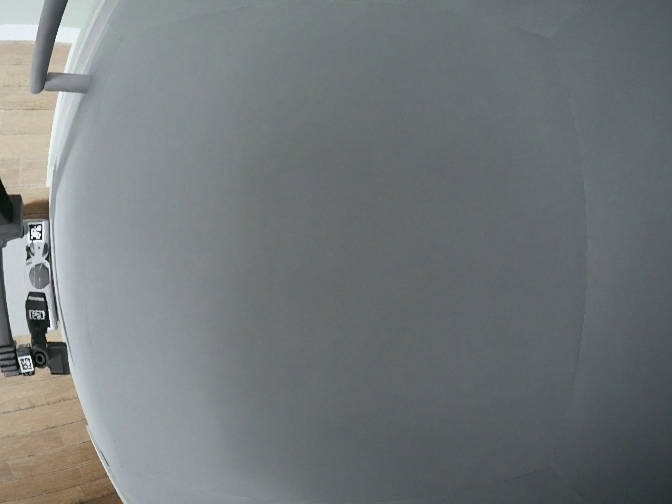

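>>> execute_actions(actions=[{"r1":{"base":{"translate_m":-0.62},"joints":{"lift_m":0.25}},"r2":{"base":{"translate_m":-0.4}}}], cameras=[])

>>> execute_actions(actions=[{"r2":{"base":{"rotate_rad":1.57}}}], cameras=[])

>>> execute_actions(actions=[{"r2":{"base":{"translate_m":0.65}},"r1":{"base":{"rotate_rad":2.0}}}], cameras=["r1_nav_camera","r2_nav_camera"])

Scene clock: 619.30 s.
r1.base_odometry: x=+3.725 y=+1.684 heading=-0.029 (m, m, rad; r1's odometry frame)
r1.turned_by_wheels: +0.000 (rad since the last result)
r1.turned_by_imu: -0.008 (rad since the last result)
r1.base_tilt: forward=+0.7 right=-1.4 (deg)
r1.lidar_m: 0.67 0.69 0.92 0.88 0.91 1.21 1.12 1.66 1.26 1.20 0.99 0.71
r1.head_depth_mm: 569 634 713 815 960 1149 1240 / 568 630 709 809 950 1134 1238 / 565 627 704 804 937 1125 1251 / 561 626 702 799 934 1111 1246 / 560 620 699 796 927 1106 1241 / 557 618 690 788 917 1096 1239 / 554 613 677 785 907 1057 1229
r1.base_status: done
r1.joint_positions: lift_m=+0.250 arm_m=+0.000 wrist_yaw_rad=+3.000 wrist_pitch_rad=-0.417 wrist_roll_rad=+0.001 gripper_m=+0.030 head_pan_rad=+0.007 head_tilt_rad=-0.594
r1.joint_status: all done
r1.motor_effort: left_wheel=+0(28) right_wheel=+0(7) lift_m=+17(30) arm_m=-2(2) wrist_yaw_rad=-1(0) wrist_pitch_rad=+6(6) wrist_roll_rad=+0(0) gripper_m=+0(0) head_pan_rad=-4(10) head_tilt_rad=-3(4) (%)
r1.hand_pose: x=+0.0104 y=+0.0773 z=+0.2633 quat_wxyz=(+0.195, +0.700, +0.097, +0.679) (m; r1's base frame)
r1.wrist_depth_mm: 745 - 848 869 948 898 656 / 809 - 912 949 - 919 678 / 802 - 814 797 818 809 673 / 651 632 637 634 631 638 633 / 530 530 - 549 523 526 526 / 464 - - - 451 452 449 / - - - - 392 390 391
r2.base_odometry: x=-1.818 y=+2.182 heading=+2.500 (m, m, rad; r2's odometry frame)
r2.turned_by_wheels: +0.000 (rad since the last result)
r2.turned_by_imu: -0.002 (rad since the last result)
r2.base_tilt: forward=+1.0 right=-1.7 (deg)
r2.lidar_m: 1.14 1.12 1.17 1.11 0.66 0.52 0.50 0.51 0.57 0.99 1.02 1.34
r2.head_depth_mm: 893 1002 1140 1333 1540 1356 1164 / 906 1017 1160 1353 1529 1357 1161 / 914 1027 1180 1378 1563 1364 1163 / 926 1047 1200 1391 1593 1358 1167 / 938 1058 1190 - - - - / 948 1068 1207 - - - - / - - - - - - 1121
r2.base_status: done
r2.joint_positions: lift_m=+0.950 arm_m=+0.002 wrist_yaw_rad=+1.451 wrist_pitch_rad=-0.030 wrist_roll_rad=+0.008 gripper_m=+0.090 head_pan_rad=+1.694 head_tilt_rad=-0.703
r2.joint_status: not commanded
r2.on_its_own: gripper_m is held at +0.089, not at your +0.045, by its stall guard, which is not easing now
r2.motor_effort: left_wheel=+0(4) right_wheel=+1(3) lift_m=+42(42) arm_m=-2(2) wrist_yaw_rad=+0(0) wrist_pitch_rad=+10(10) wrist_roll_rad=+0(0) gripper_m=-20(20) head_pan_rad=+2(2) head_tilt_rad=+1(1) (%)
r2.hand_pose: x=+0.2322 y=-0.1780 z=+1.0566 quat_wxyz=(+0.534, +0.479, -0.524, +0.459) (m; r2's base frame)
r2.wrist_depth_mm: - - - - - - 840 / - - - - 87 - 883 / - - - 173 84 - 856 / - - 185 173 88 - 886 / - - 118 119 88 - 870 / - 78 85 75 81 87 848 / - 939 67 74 83 - 875
pictures: none
No camera images: the call's "cameras" was empty. Leave "cameras" out to get every camera's image.

Scene clock: 622.77 s.
r1.base_odometry: x=+3.725 y=+1.684 heading=-0.029 (m, m, rad; r1's odometry frame)
r1.turned_by_wheels: +0.000 (rad since the last result)
r1.turned_by_imu: -0.001 (rad since the last result)
r1.base_tilt: forward=+0.8 right=-1.5 (deg)
r1.lidar_m: 0.67 0.69 0.92 0.88 0.90 1.21 1.12 1.29 1.27 1.21 0.99 0.71
r1.head_depth_mm: 569 631 715 814 951 1141 1242 / 569 629 709 812 942 1142 1235 / 564 626 706 801 939 1128 1245 / 561 622 701 796 938 1117 1254 / 558 620 700 793 926 1106 1243 / 557 618 696 786 917 1095 1231 / 553 611 676 785 908 1063 1230
r1.base_status: not commanded
r1.joint_positions: lift_m=+0.250 arm_m=+0.000 wrist_yaw_rad=+3.000 wrist_pitch_rad=-0.417 wrist_roll_rad=+0.001 gripper_m=+0.030 head_pan_rad=+0.007 head_tilt_rad=-0.594
r1.joint_status: not commanded
r1.motor_effort: left_wheel=+1(1) right_wheel=-1(0) lift_m=+17(17) arm_m=-2(2) wrist_yaw_rad=-1(0) wrist_pitch_rad=+7(6) wrist_roll_rad=+0(0) gripper_m=-1(0) head_pan_rad=-4(5) head_tilt_rad=-4(4) (%)
r1.hand_pose: x=+0.0104 y=+0.0773 z=+0.2633 quat_wxyz=(+0.195, +0.700, +0.097, +0.679) (m; r1's base frame)
r1.wrist_depth_mm: 762 - 828 885 939 895 662 / 805 - 881 949 989 894 673 / 819 - 819 795 799 821 673 / 645 626 649 637 639 634 636 / 528 530 - 546 534 524 522 / 463 - - - 451 448 449 / - - - - 392 391 391
r2.base_odometry: x=-1.818 y=+2.182 heading=-2.213 (m, m, rad; r2's odometry frame)
r2.turned_by_wheels: +1.570 (rad since the last result)
r2.turned_by_imu: +1.548 (rad since the last result)
r2.base_tilt: forward=+0.9 right=-1.6 (deg)
r2.lidar_m: 1.11 0.66 0.53 0.50 0.51 0.58 0.99 1.02 1.34 1.14 1.12 1.17
r2.head_depth_mm: 380 426 486 565 673 834 1090 / 384 431 493 574 687 854 1094 / 389 438 501 585 701 880 1122 / 394 443 508 592 716 902 1122 / 397 449 506 - - - - / 402 454 511 - - - - / - - - - - - 1124
r2.base_status: done
r2.joint_positions: lift_m=+0.950 arm_m=+0.002 wrist_yaw_rad=+1.451 wrist_pitch_rad=-0.030 wrist_roll_rad=+0.008 gripper_m=+0.090 head_pan_rad=+1.694 head_tilt_rad=-0.703
r2.joint_status: not commanded
r2.on_its_own: gripper_m is held at +0.089, not at your +0.045, by its stall guard, which is not easing now
r2.motor_effort: left_wheel=-2(5) right_wheel=+2(6) lift_m=+41(42) arm_m=-1(2) wrist_yaw_rad=-1(1) wrist_pitch_rad=+10(10) wrist_roll_rad=+0(0) gripper_m=-19(20) head_pan_rad=+1(2) head_tilt_rad=+1(1) (%)
r2.hand_pose: x=+0.2322 y=-0.1780 z=+1.0566 quat_wxyz=(+0.534, +0.479, -0.524, +0.459) (m; r2's base frame)
r2.wrist_depth_mm: 847 922 942 977 - - - / 855 957 966 - 88 - - / 841 994 989 172 84 - - / 839 - 184 174 87 - - / 854 - 118 119 88 - - / 817 78 85 75 81 86 - / 755 - 67 74 83 - -
pictures: none
No camera images: the call's "cameras" was empty. Leave "cameras" out to get every camera's image.

Scene clock: 630.20 s.
r1.base_odometry: x=+3.725 y=+1.684 heading=+1.971 (m, m, rad; r1's odometry frame)
r1.turned_by_wheels: +2.000 (rad since the last result)
r1.turned_by_imu: +1.985 (rad since the last result)
r1.base_tilt: forward=+0.8 right=-1.4 (deg)
r1.lidar_m: 0.89 1.11 1.14 1.65 1.31 1.21 1.12 0.73 0.67 0.68 0.85 0.88
r1.head_depth_mm: 729 806 892 1005 1161 1335 1238 / 757 829 932 1050 1220 1370 1234 / 781 866 969 1111 1290 1402 1246 / 807 902 1012 1163 1365 1448 1241 / 835 941 1063 1226 1451 1437 1253 / 867 977 1106 1293 1555 1461 1250 / 906 1024 1170 1363 1624 1469 1260
r1.base_status: done
r1.joint_positions: lift_m=+0.250 arm_m=+0.000 wrist_yaw_rad=+3.000 wrist_pitch_rad=-0.417 wrist_roll_rad=+0.001 gripper_m=+0.030 head_pan_rad=+0.007 head_tilt_rad=-0.594
r1.joint_status: not commanded
r1.motor_effort: left_wheel=-2(9) right_wheel=+2(8) lift_m=+17(17) arm_m=-2(2) wrist_yaw_rad=+0(0) wrist_pitch_rad=+6(7) wrist_roll_rad=+0(0) gripper_m=+0(0) head_pan_rad=-4(4) head_tilt_rad=-4(4) (%)
r1.hand_pose: x=+0.0104 y=+0.0772 z=+0.2633 quat_wxyz=(+0.195, +0.700, +0.097, +0.679) (m; r1's base frame)
r1.wrist_depth_mm: - - - - - 991 - / - - - - - 928 - / 819 - 809 820 822 820 804 / 644 627 649 643 627 642 629 / 530 533 - 547 526 526 530 / 464 - - - 447 448 447 / - - - - 391 391 388
r2.base_odometry: x=-2.208 y=+1.662 heading=-2.213 (m, m, rad; r2's odometry frame)
r2.turned_by_wheels: +0.000 (rad since the last result)
r2.turned_by_imu: +0.002 (rad since the last result)
r2.base_tilt: forward=+1.0 right=-1.7 (deg)
r2.lidar_m: 0.46 0.47 0.48 0.44 0.45 0.72 1.49 1.68 1.12 1.78 0.69 0.48
r2.head_depth_mm: 341 381 434 506 603 745 982 / 344 387 441 515 614 768 1014 / 349 393 448 524 629 787 1053 / 353 398 453 529 639 802 1078 / 346 390 439 - - - - / 414 481 550 - - - - / - - - - - - 1122
r2.base_status: done
r2.joint_positions: lift_m=+0.950 arm_m=+0.002 wrist_yaw_rad=+1.451 wrist_pitch_rad=-0.030 wrist_roll_rad=+0.008 gripper_m=+0.090 head_pan_rad=+1.694 head_tilt_rad=-0.703
r2.joint_status: not commanded
r2.on_its_own: gripper_m is held at +0.089, not at your +0.045, by its stall guard, which is not easing now
r2.motor_effort: left_wheel=-2(3) right_wheel=+2(6) lift_m=+41(42) arm_m=-2(1) wrist_yaw_rad=-1(0) wrist_pitch_rad=+10(10) wrist_roll_rad=+0(0) gripper_m=-19(20) head_pan_rad=+3(3) head_tilt_rad=+1(0) (%)
r2.hand_pose: x=+0.2322 y=-0.1780 z=+1.0566 quat_wxyz=(+0.534, +0.479, -0.524, +0.459) (m; r2's base frame)
r2.wrist_depth_mm: 333 342 357 365 374 392 408 / 339 351 366 374 131 404 426 / 356 361 373 173 84 416 437 / 364 372 183 173 88 430 455 / 372 383 118 119 88 445 464 / 383 78 86 75 81 86 490 / 392 405 67 74 83 486 507
pictures: r1_nav_camera (sideways: a quarter turn counterclockwise sets it upright), r2_nav_camera (sideways: a quarter turn counterclockwise sets it upright)
camera_calibration (this result's frames):
r1_nav_camera: T_world_to_cam=[[0.588331, -0.0510698, 0.807006, -1.00883], [-0.0501959, -0.998385, -0.0265866, 0.08223], [0.807061, -0.0248667, -0.589944, 0.718735], [0, 0, 0, 1]] pos_world=[0.0175919, 0.0484488, 1.24033]
r2_nav_camera: T_world_to_cam=[[-0.086839, 0.631947, 0.770131, -0.964305], [0.992341, 0.123047, 0.0109266, 0.0373927], [-0.0878571, 0.765181, -0.637792, 0.789941], [0, 0, 0, 1]] pos_world=[-0.0514437, 0.000340361, 1.24605]
Images, in order (width x height): r1_nav_camera 672x504, r2_nav_camera 672x504.

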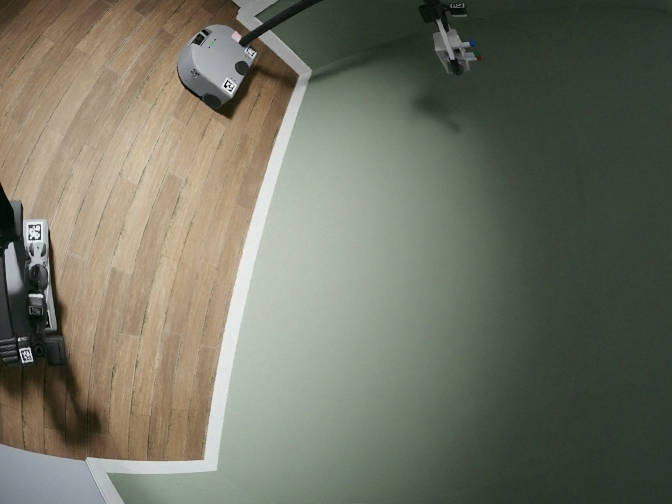

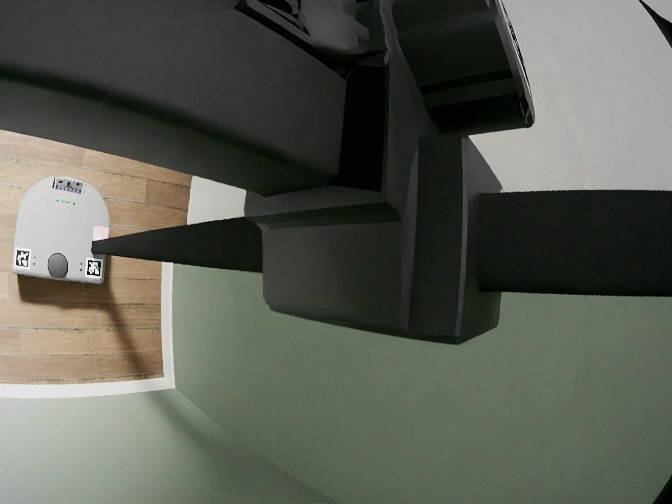

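>>> execute_actions(actions=[{"r2":{"base":{"rotate_rad":-1.57}},"r1":{"base":{"translate_m":0.5}}}], cameras=[])

>>> execute_actions(actions=[{"r1":{"base":{"rotate_rad":-0.73},"joints":{"lift_m":0.9,"head_pan_rad":-1.57,"head_tilt_rad":-0.2}}}], cameras=[])

>>> execute_actions(actions=[{"r1":{"joints":{"wrist_yaw_rad":0.3,"gripper_m":0.085}}}], cameras=[])

>>> execute_actions(actions=[{"r1":{"joints":{"wrist_pitch_rad":0,"lift_m":1.0,"arm_m":0.3}}}], cameras=["r1_nav_camera","r1_head_camera","r1_wrist_camera"])

Scene clock: 639.53 s.
r1.base_odometry: x=+3.531 y=+2.145 heading=+1.971 (m, m, rad; r1's odometry frame)
r1.turned_by_wheels: +0.000 (rad since the last result)
r1.turned_by_imu: +0.003 (rad since the last result)
r1.base_tilt: forward=+0.7 right=-1.5 (deg)
r1.lidar_m: 0.42 0.53 0.87 1.45 1.73 1.67 1.41 0.94 0.86 0.69 0.46 0.42
r1.head_depth_mm: 327 359 399 449 515 603 723 / 338 372 416 470 542 640 782 / 349 386 434 494 575 685 847 / 362 402 455 520 611 737 921 / 375 419 476 547 648 795 1021 / 391 438 499 581 695 862 1135 / 406 458 524 618 745 942 1198
r1.base_status: done
r1.joint_positions: lift_m=+0.250 arm_m=+0.000 wrist_yaw_rad=+3.000 wrist_pitch_rad=-0.417 wrist_roll_rad=+0.001 gripper_m=+0.030 head_pan_rad=+0.007 head_tilt_rad=-0.594
r1.joint_status: not commanded
r1.motor_effort: left_wheel=-2(7) right_wheel=+2(5) lift_m=+17(17) arm_m=-2(2) wrist_yaw_rad=-1(0) wrist_pitch_rad=+7(7) wrist_roll_rad=+0(0) gripper_m=+0(0) head_pan_rad=-5(5) head_tilt_rad=-4(4) (%)
r1.hand_pose: x=+0.0104 y=+0.0772 z=+0.2633 quat_wxyz=(+0.195, +0.700, +0.097, +0.679) (m; r1's base frame)
r1.wrist_depth_mm: - - - - 997 - 717 / - - - 970 913 - 699 / 814 - 814 804 819 798 648 / 639 636 639 638 637 640 602 / 534 526 - 540 531 529 526 / 467 - - - 447 449 450 / - - - - 393 392 394
r2.base_odometry: x=-2.208 y=+1.662 heading=+2.500 (m, m, rad; r2's odometry frame)
r2.turned_by_wheels: -1.570 (rad since the last result)
r2.turned_by_imu: -1.549 (rad since the last result)
r2.base_tilt: forward=+0.9 right=-1.6 (deg)
r2.lidar_m: 0.80 0.69 0.49 0.46 0.47 0.48 0.44 0.45 0.72 1.48 1.68 1.89
r2.head_depth_mm: 349 392 446 518 618 766 1011 / 353 397 453 528 630 785 1043 / 357 403 459 537 646 809 1081 / 362 408 467 544 658 831 1085 / 367 414 465 - - - - / 371 418 470 - - - - / - - - - - - 1092
r2.base_status: done
r2.joint_positions: lift_m=+0.950 arm_m=+0.002 wrist_yaw_rad=+1.451 wrist_pitch_rad=-0.030 wrist_roll_rad=+0.008 gripper_m=+0.090 head_pan_rad=+1.694 head_tilt_rad=-0.703
r2.joint_status: not commanded
r2.on_its_own: gripper_m is held at +0.089, not at your +0.045, by its stall guard, which is not easing now
r2.motor_effort: left_wheel=+2(5) right_wheel=-3(6) lift_m=+42(41) arm_m=-1(2) wrist_yaw_rad=+0(0) wrist_pitch_rad=+10(10) wrist_roll_rad=+0(0) gripper_m=-19(20) head_pan_rad=+3(3) head_tilt_rad=+1(1) (%)
r2.hand_pose: x=+0.2322 y=-0.1780 z=+1.0566 quat_wxyz=(+0.534, +0.479, -0.524, +0.459) (m; r2's base frame)
r2.wrist_depth_mm: 899 - 771 - - - - / 901 - - - 131 - - / 893 - - 174 84 - - / 904 - 181 174 87 - - / 884 - 118 119 88 - - / 888 77 86 75 81 87 - / 823 - 67 74 83 - -
pictures: none
No camera images: the call's "cameras" was empty. Leave "cameras" out to get every camera's image.

Scene clock: 646.27 s.
r1.base_odometry: x=+3.531 y=+2.145 heading=+1.241 (m, m, rad; r1's odometry frame)
r1.turned_by_wheels: -0.730 (rad since the last result)
r1.turned_by_imu: -0.728 (rad since the last result)
r1.base_tilt: forward=+0.7 right=-1.6 (deg)
r1.lidar_m: 0.42 0.42 0.47 0.75 1.36 1.61 1.67 1.67 1.05 0.86 0.86 0.51
r1.head_depth_mm: 880 924 970 1020 1085 1153 1229 / 850 892 931 987 1046 1103 1174 / 819 864 901 948 1002 1059 1122 / 794 830 863 908 964 1009 1080 / 771 805 836 875 908 958 1018 / 736 767 805 848 889 937 984 / 723 754 785 820 854 902 946
r1.base_status: done
r1.joint_positions: lift_m=+0.900 arm_m=+0.000 wrist_yaw_rad=+3.000 wrist_pitch_rad=-0.417 wrist_roll_rad=+0.001 gripper_m=+0.030 head_pan_rad=-1.563 head_tilt_rad=-0.210
r1.joint_status: all done
r1.motor_effort: left_wheel=+1(10) right_wheel=-1(5) lift_m=+36(38) arm_m=-2(2) wrist_yaw_rad=-1(1) wrist_pitch_rad=+6(6) wrist_roll_rad=+0(0) gripper_m=+0(0) head_pan_rad=-5(55) head_tilt_rad=+7(43) (%)
r1.hand_pose: x=+0.0104 y=+0.0772 z=+0.9124 quat_wxyz=(+0.195, +0.700, +0.097, +0.679) (m; r1's base frame)
r1.wrist_depth_mm: - - - 825 579 437 352 / - - - 914 614 461 368 / - - - - 654 484 381 / - - - - 700 508 397 / - - - - 721 540 414 / - - - - 734 567 436 / - - - - 952 592 454
r2.base_odometry: x=-2.208 y=+1.662 heading=+2.500 (m, m, rad; r2's odometry frame)
r2.turned_by_wheels: +0.000 (rad since the last result)
r2.turned_by_imu: +0.000 (rad since the last result)
r2.base_tilt: forward=+0.9 right=-1.7 (deg)
r2.lidar_m: 0.75 0.69 0.49 0.46 0.47 0.47 0.44 0.45 0.72 1.48 1.68 1.89
r2.head_depth_mm: 349 392 447 518 618 765 1003 / 353 397 453 528 631 787 1043 / 357 403 460 538 646 810 1081 / 361 408 468 543 658 830 1090 / 367 414 466 - - - - / 371 418 471 - - - - / - - - - - - 1097
r2.base_status: not commanded
r2.joint_positions: lift_m=+0.950 arm_m=+0.002 wrist_yaw_rad=+1.451 wrist_pitch_rad=-0.030 wrist_roll_rad=+0.008 gripper_m=+0.090 head_pan_rad=+1.694 head_tilt_rad=-0.703
r2.joint_status: not commanded
r2.on_its_own: gripper_m is held at +0.089, not at your +0.045, by its stall guard, which is not easing now
r2.motor_effort: left_wheel=+2(2) right_wheel=-3(3) lift_m=+41(42) arm_m=-2(2) wrist_yaw_rad=+0(0) wrist_pitch_rad=+10(10) wrist_roll_rad=+0(0) gripper_m=-20(20) head_pan_rad=+1(2) head_tilt_rad=+1(1) (%)
r2.hand_pose: x=+0.2322 y=-0.1780 z=+1.0566 quat_wxyz=(+0.534, +0.479, -0.524, +0.459) (m; r2's base frame)
r2.wrist_depth_mm: 901 - - - - - - / 896 - - - 129 - - / 929 - 614 172 83 - - / 914 - 188 174 87 - - / 891 - 118 119 88 - - / 870 77 85 75 81 87 - / 810 - 67 74 82 - -
pictures: none
No camera images: the call's "cameras" was empty. Leave "cameras" out to get every camera's image.

Scene clock: 648.63 s.
r1.base_odometry: x=+3.531 y=+2.145 heading=+1.241 (m, m, rad; r1's odometry frame)
r1.turned_by_wheels: +0.000 (rad since the last result)
r1.turned_by_imu: -0.001 (rad since the last result)
r1.base_tilt: forward=+1.0 right=-1.5 (deg)
r1.lidar_m: 0.42 0.42 0.47 0.75 1.36 1.60 1.67 1.66 1.05 0.86 0.86 0.51
r1.head_depth_mm: 877 925 970 1033 1090 1143 1230 / 849 893 934 987 1045 1106 1167 / 824 855 900 945 995 1050 1114 / 796 830 866 904 959 1015 1074 / 768 803 836 871 917 963 1015 / 739 770 804 849 891 936 979 / 726 750 786 819 857 895 942
r1.base_status: not commanded
r1.joint_positions: lift_m=+0.900 arm_m=+0.000 wrist_yaw_rad=+0.303 wrist_pitch_rad=-0.417 wrist_roll_rad=+0.001 gripper_m=+0.085 head_pan_rad=-1.563 head_tilt_rad=-0.210
r1.joint_status: all done
r1.motor_effort: left_wheel=+2(2) right_wheel=-1(1) lift_m=+36(36) arm_m=-2(2) wrist_yaw_rad=-3(4) wrist_pitch_rad=+6(6) wrist_roll_rad=+0(0) gripper_m=+0(80) head_pan_rad=-5(5) head_tilt_rad=+7(7) (%)
r1.hand_pose: x=+0.0456 y=-0.3593 z=+0.9124 quat_wxyz=(+0.706, +0.249, -0.662, -0.041) (m; r1's base frame)
r1.wrist_depth_mm: 560 568 569 586 600 610 619 / 598 620 625 640 650 667 688 / 652 680 706 705 726 740 763 / 661 751 776 792 809 837 856 / 653 832 871 913 924 966 972 / 647 846 - - - - - / 636 - - - - - -
r2.base_odometry: x=-2.208 y=+1.662 heading=+2.500 (m, m, rad; r2's odometry frame)
r2.turned_by_wheels: +0.000 (rad since the last result)
r2.turned_by_imu: +0.000 (rad since the last result)
r2.base_tilt: forward=+1.0 right=-1.7 (deg)
r2.lidar_m: 0.74 0.69 0.49 0.46 0.47 0.47 0.44 0.45 0.72 1.48 1.68 1.89
r2.head_depth_mm: 349 392 446 518 619 766 1011 / 354 397 453 528 632 789 1042 / 358 402 461 538 648 808 1084 / 362 408 468 543 661 835 1090 / 366 414 466 - - - - / 372 418 471 - - - - / - - - - - - 1094
r2.base_status: not commanded
r2.joint_positions: lift_m=+0.950 arm_m=+0.002 wrist_yaw_rad=+1.451 wrist_pitch_rad=-0.030 wrist_roll_rad=+0.008 gripper_m=+0.090 head_pan_rad=+1.694 head_tilt_rad=-0.703
r2.joint_status: not commanded
r2.on_its_own: gripper_m is held at +0.089, not at your +0.045, by its stall guard, which is not easing now
r2.motor_effort: left_wheel=+2(2) right_wheel=-3(3) lift_m=+42(41) arm_m=-2(2) wrist_yaw_rad=+0(0) wrist_pitch_rad=+10(10) wrist_roll_rad=+0(0) gripper_m=-19(19) head_pan_rad=+2(2) head_tilt_rad=+1(1) (%)
r2.hand_pose: x=+0.2322 y=-0.1780 z=+1.0566 quat_wxyz=(+0.534, +0.479, -0.524, +0.459) (m; r2's base frame)
r2.wrist_depth_mm: 919 - - - - - - / 888 - - - 129 - - / 932 - 609 172 83 - - / 922 - 189 173 87 - - / 874 - 118 119 88 - - / 872 77 85 75 81 87 - / 834 - 67 74 82 - -
pictures: none
No camera images: the call's "cameras" was empty. Leave "cameras" out to get every camera's image.

Scene clock: 652.07 s.
r1.base_odometry: x=+3.531 y=+2.145 heading=+1.241 (m, m, rad; r1's odometry frame)
r1.turned_by_wheels: +0.000 (rad since the last result)
r1.turned_by_imu: -0.001 (rad since the last result)
r1.base_tilt: forward=+0.7 right=-1.4 (deg)
r1.lidar_m: 0.42 0.42 0.47 0.75 1.36 1.60 1.67 1.67 1.05 0.86 0.86 0.51
r1.head_depth_mm: 879 922 972 - 1091 1164 1235 / 849 894 938 - 1059 1105 1168 / 822 858 902 - - 1063 1117 / 795 833 863 895 967 1017 1071 / 770 803 836 871 911 962 1023 / 738 772 803 841 887 935 985 / 724 752 785 818 857 905 949
r1.base_status: not commanded
r1.joint_positions: lift_m=+1.000 arm_m=+0.300 wrist_yaw_rad=+0.302 wrist_pitch_rad=-0.023 wrist_roll_rad=+0.001 gripper_m=+0.085 head_pan_rad=-1.563 head_tilt_rad=-0.210
r1.joint_status: all done
r1.motor_effort: left_wheel=+2(1) right_wheel=-1(1) lift_m=+36(36) arm_m=+5(5) wrist_yaw_rad=-1(3) wrist_pitch_rad=+9(9) wrist_roll_rad=+0(0) gripper_m=+1(0) head_pan_rad=-4(5) head_tilt_rad=+7(7) (%)
r1.hand_pose: x=+0.0546 y=-0.6887 z=+1.1083 quat_wxyz=(+0.700, +0.115, -0.698, +0.098) (m; r1's base frame)
r1.wrist_depth_mm: 311 315 318 327 334 340 345 / 321 327 329 337 345 354 359 / 334 340 346 349 356 368 372 / 347 350 356 365 371 379 390 / 363 368 371 381 387 400 407 / 371 378 389 396 402 417 426 / 389 403 407 412 427 432 447
r2.base_odometry: x=-2.208 y=+1.662 heading=+2.500 (m, m, rad; r2's odometry frame)
r2.turned_by_wheels: +0.000 (rad since the last result)
r2.turned_by_imu: +0.000 (rad since the last result)
r2.base_tilt: forward=+1.0 right=-1.7 (deg)
r2.lidar_m: 0.75 0.69 0.49 0.46 0.47 0.47 0.44 0.45 0.72 1.48 1.68 1.89
r2.head_depth_mm: 349 392 446 518 617 767 1008 / 353 397 453 528 632 788 1040 / 357 402 461 538 647 809 1083 / 362 408 468 544 659 832 1089 / 366 414 466 - - - - / 372 418 470 - - - - / - - - - - - 1099
r2.base_status: not commanded
r2.joint_positions: lift_m=+0.950 arm_m=+0.002 wrist_yaw_rad=+1.451 wrist_pitch_rad=-0.030 wrist_roll_rad=+0.008 gripper_m=+0.090 head_pan_rad=+1.694 head_tilt_rad=-0.703
r2.joint_status: not commanded
r2.on_its_own: gripper_m is held at +0.089, not at your +0.045, by its stall guard, which is not easing now
r2.motor_effort: left_wheel=+2(2) right_wheel=-3(3) lift_m=+42(42) arm_m=-2(2) wrist_yaw_rad=-1(0) wrist_pitch_rad=+10(10) wrist_roll_rad=+0(0) gripper_m=-20(19) head_pan_rad=+1(2) head_tilt_rad=+1(1) (%)
r2.hand_pose: x=+0.2322 y=-0.1780 z=+1.0566 quat_wxyz=(+0.534, +0.479, -0.524, +0.459) (m; r2's base frame)
r2.wrist_depth_mm: 924 - - - - - - / 866 - 611 - 128 - - / 922 - - 171 83 - - / 907 - 188 174 87 - - / 899 - 118 119 87 - - / 874 78 85 75 81 87 - / 828 - 67 74 82 - -
pictures: r1_head_camera (sideways: a quarter turn clockwise sets it upright), r1_nav_camera (sideways: a quarter turn counterclockwise sets it upright), r1_wrist_camera
camera_calibration (this result's frames):
r1_head_camera: T_world_to_cam=[[0.0288114, 0.240334, -0.970262, 1.28393], [0.999436, 0.00985227, 0.0321181, -0.0472366], [0.0172784, -0.97064, -0.239915, 0.271385], [0, 0, 0, 1]] pos_world=[0.00552909, -0.044689, 1.31237]
r1_nav_camera: T_world_to_cam=[[-0.0532889, -0.243109, 0.968534, -1.21566], [-0.998313, 0.0353453, -0.0460554, 0.113378], [-0.0230367, -0.969355, -0.244583, 0.274387], [0, 0, 0, 1]] pos_world=[0.0547267, -0.0335667, 1.24974]
r1_wrist_camera: T_world_to_cam=[[-0.963701, -0.264958, -0.0328103, -0.0965349], [-0.0360836, 0.251026, -0.967308, 1.27129], [0.264533, -0.931012, -0.251475, -0.213896], [0, 0, 0, 1]] pos_world=[0.0094243, -0.543844, 1.17277]
Images, in order (width x height): r1_head_camera 896x504, r1_nav_camera 672x504, r1_wrist_camera 644x364.

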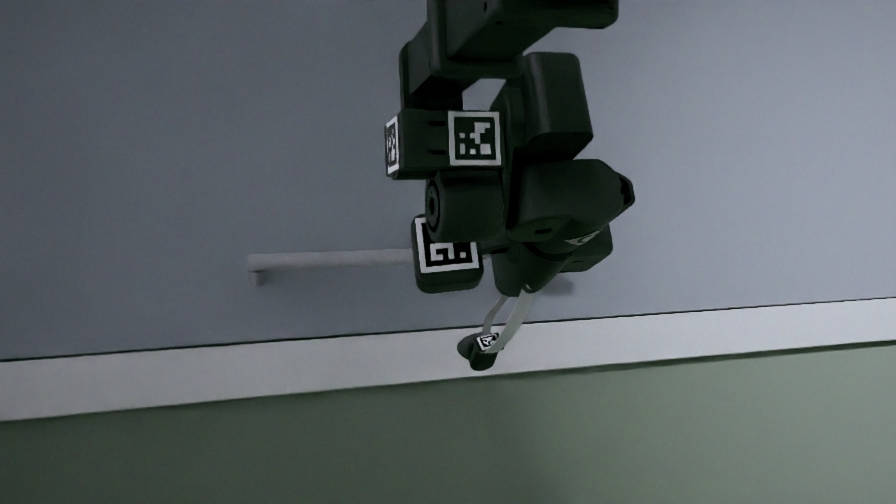

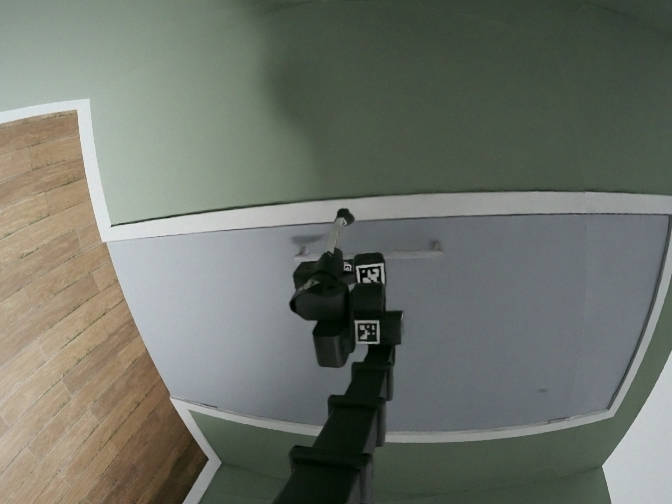

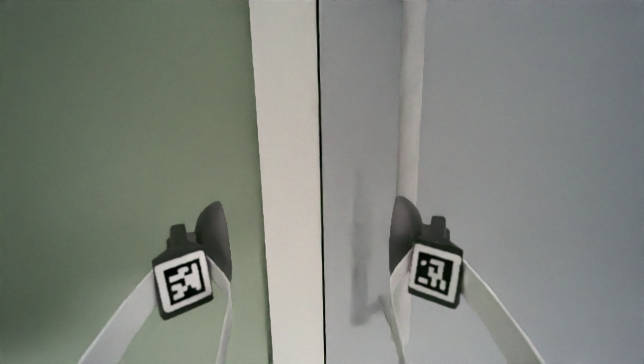

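>>> execute_actions(actions=[{"r1":{"base":{"translate_m":-0.12},"joints":{"wrist_yaw_rad":0.45,"lift_m":1.03}}}], cameras=["r1_wrist_camera"])

Scene clock: 661.10 s.
r1.base_odometry: x=+3.492 y=+2.031 heading=+1.241 (m, m, rad; r1's odometry frame)
r1.turned_by_wheels: +0.000 (rad since the last result)
r1.turned_by_imu: -0.002 (rad since the last result)
r1.base_tilt: forward=+0.7 right=-1.4 (deg)
r1.lidar_m: 0.54 0.53 0.59 0.84 0.84 1.56 1.56 1.55 1.10 0.89 0.89 0.65
r1.head_depth_mm: 918 969 1013 - 1135 1217 1289 / 893 937 975 - 1098 1163 1230 / 860 897 933 - 1063 1107 1172 / 835 870 910 - 1022 1062 1122 / 808 843 879 912 970 1017 1079 / 783 815 842 883 932 973 1023 / 755 782 815 853 893 941 995
r1.base_status: done
r1.joint_positions: lift_m=+1.030 arm_m=+0.300 wrist_yaw_rad=+0.447 wrist_pitch_rad=-0.023 wrist_roll_rad=+0.001 gripper_m=+0.085 head_pan_rad=-1.563 head_tilt_rad=-0.210
r1.joint_status: all done
r1.motor_effort: left_wheel=+2(2) right_wheel=+0(4) lift_m=+37(37) arm_m=+4(4) wrist_yaw_rad=+3(4) wrist_pitch_rad=+9(8) wrist_roll_rad=+0(0) gripper_m=+1(1) head_pan_rad=-5(5) head_tilt_rad=+7(8) (%)
r1.hand_pose: x=+0.0890 y=-0.6752 z=+1.1383 quat_wxyz=(+0.691, +0.165, -0.688, +0.148) (m; r1's base frame)
r1.wrist_depth_mm: 389 382 363 366 361 354 346 / 403 397 378 380 373 366 357 / 418 411 394 395 385 375 371 / 442 429 414 406 399 392 386 / 458 452 427 428 414 405 401 / 478 466 443 442 437 425 415 / 499 489 480 457 451 444 433
r2.base_odometry: x=-2.208 y=+1.662 heading=+2.500 (m, m, rad; r2's odometry frame)
r2.turned_by_wheels: +0.000 (rad since the last result)
r2.turned_by_imu: +0.000 (rad since the last result)
r2.base_tilt: forward=+1.0 right=-1.7 (deg)
r2.lidar_m: 0.71 0.69 0.49 0.46 0.47 0.48 0.44 0.45 0.72 1.48 1.68 1.88
r2.head_depth_mm: 349 392 446 519 619 766 1006 / 354 397 453 527 633 787 1041 / 358 403 461 538 646 810 1083 / 362 408 468 544 660 833 1089 / 367 414 466 - - - - / 371 418 470 - - - - / - - - - - - 1090
r2.base_status: not commanded
r2.joint_positions: lift_m=+0.950 arm_m=+0.002 wrist_yaw_rad=+1.451 wrist_pitch_rad=-0.030 wrist_roll_rad=+0.008 gripper_m=+0.090 head_pan_rad=+1.694 head_tilt_rad=-0.703
r2.joint_status: not commanded
r2.on_its_own: gripper_m is held at +0.089, not at your +0.045, by its stall guard, which is not easing now
r2.motor_effort: left_wheel=+2(2) right_wheel=-3(3) lift_m=+42(42) arm_m=-2(1) wrist_yaw_rad=-1(1) wrist_pitch_rad=+10(10) wrist_roll_rad=+0(0) gripper_m=-20(20) head_pan_rad=+2(2) head_tilt_rad=+1(1) (%)
r2.hand_pose: x=+0.2322 y=-0.1780 z=+1.0566 quat_wxyz=(+0.534, +0.479, -0.524, +0.459) (m; r2's base frame)
r2.wrist_depth_mm: 916 - 580 - - - - / 927 - 610 636 129 - - / 927 - - 171 83 - - / 905 - 188 174 87 - - / 898 - 118 119 88 - - / 909 78 85 75 81 86 - / 812 - 67 74 82 - -
pictures: r1_wrist_camera
camera_calibration (this result's frames):
r1_wrist_camera: T_world_to_cam=[[-0.915366, -0.401284, -0.0328102, -0.155128], [-0.0719383, 0.243188, -0.967308, 1.29605], [0.396145, -0.88308, -0.251474, -0.182235], [0, 0, 0, 1]] pos_world=[0.0234282, -0.538363, 1.20276]
Images, in order (width x height): r1_wrist_camera 644x364.

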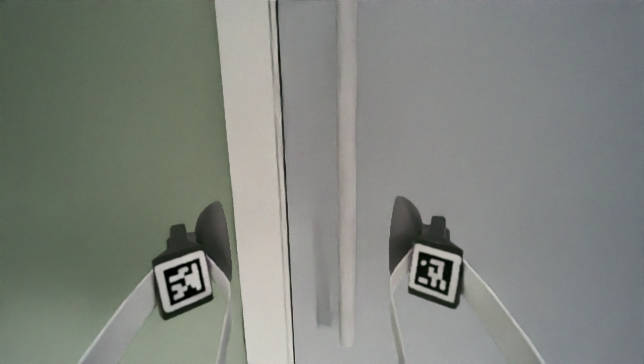

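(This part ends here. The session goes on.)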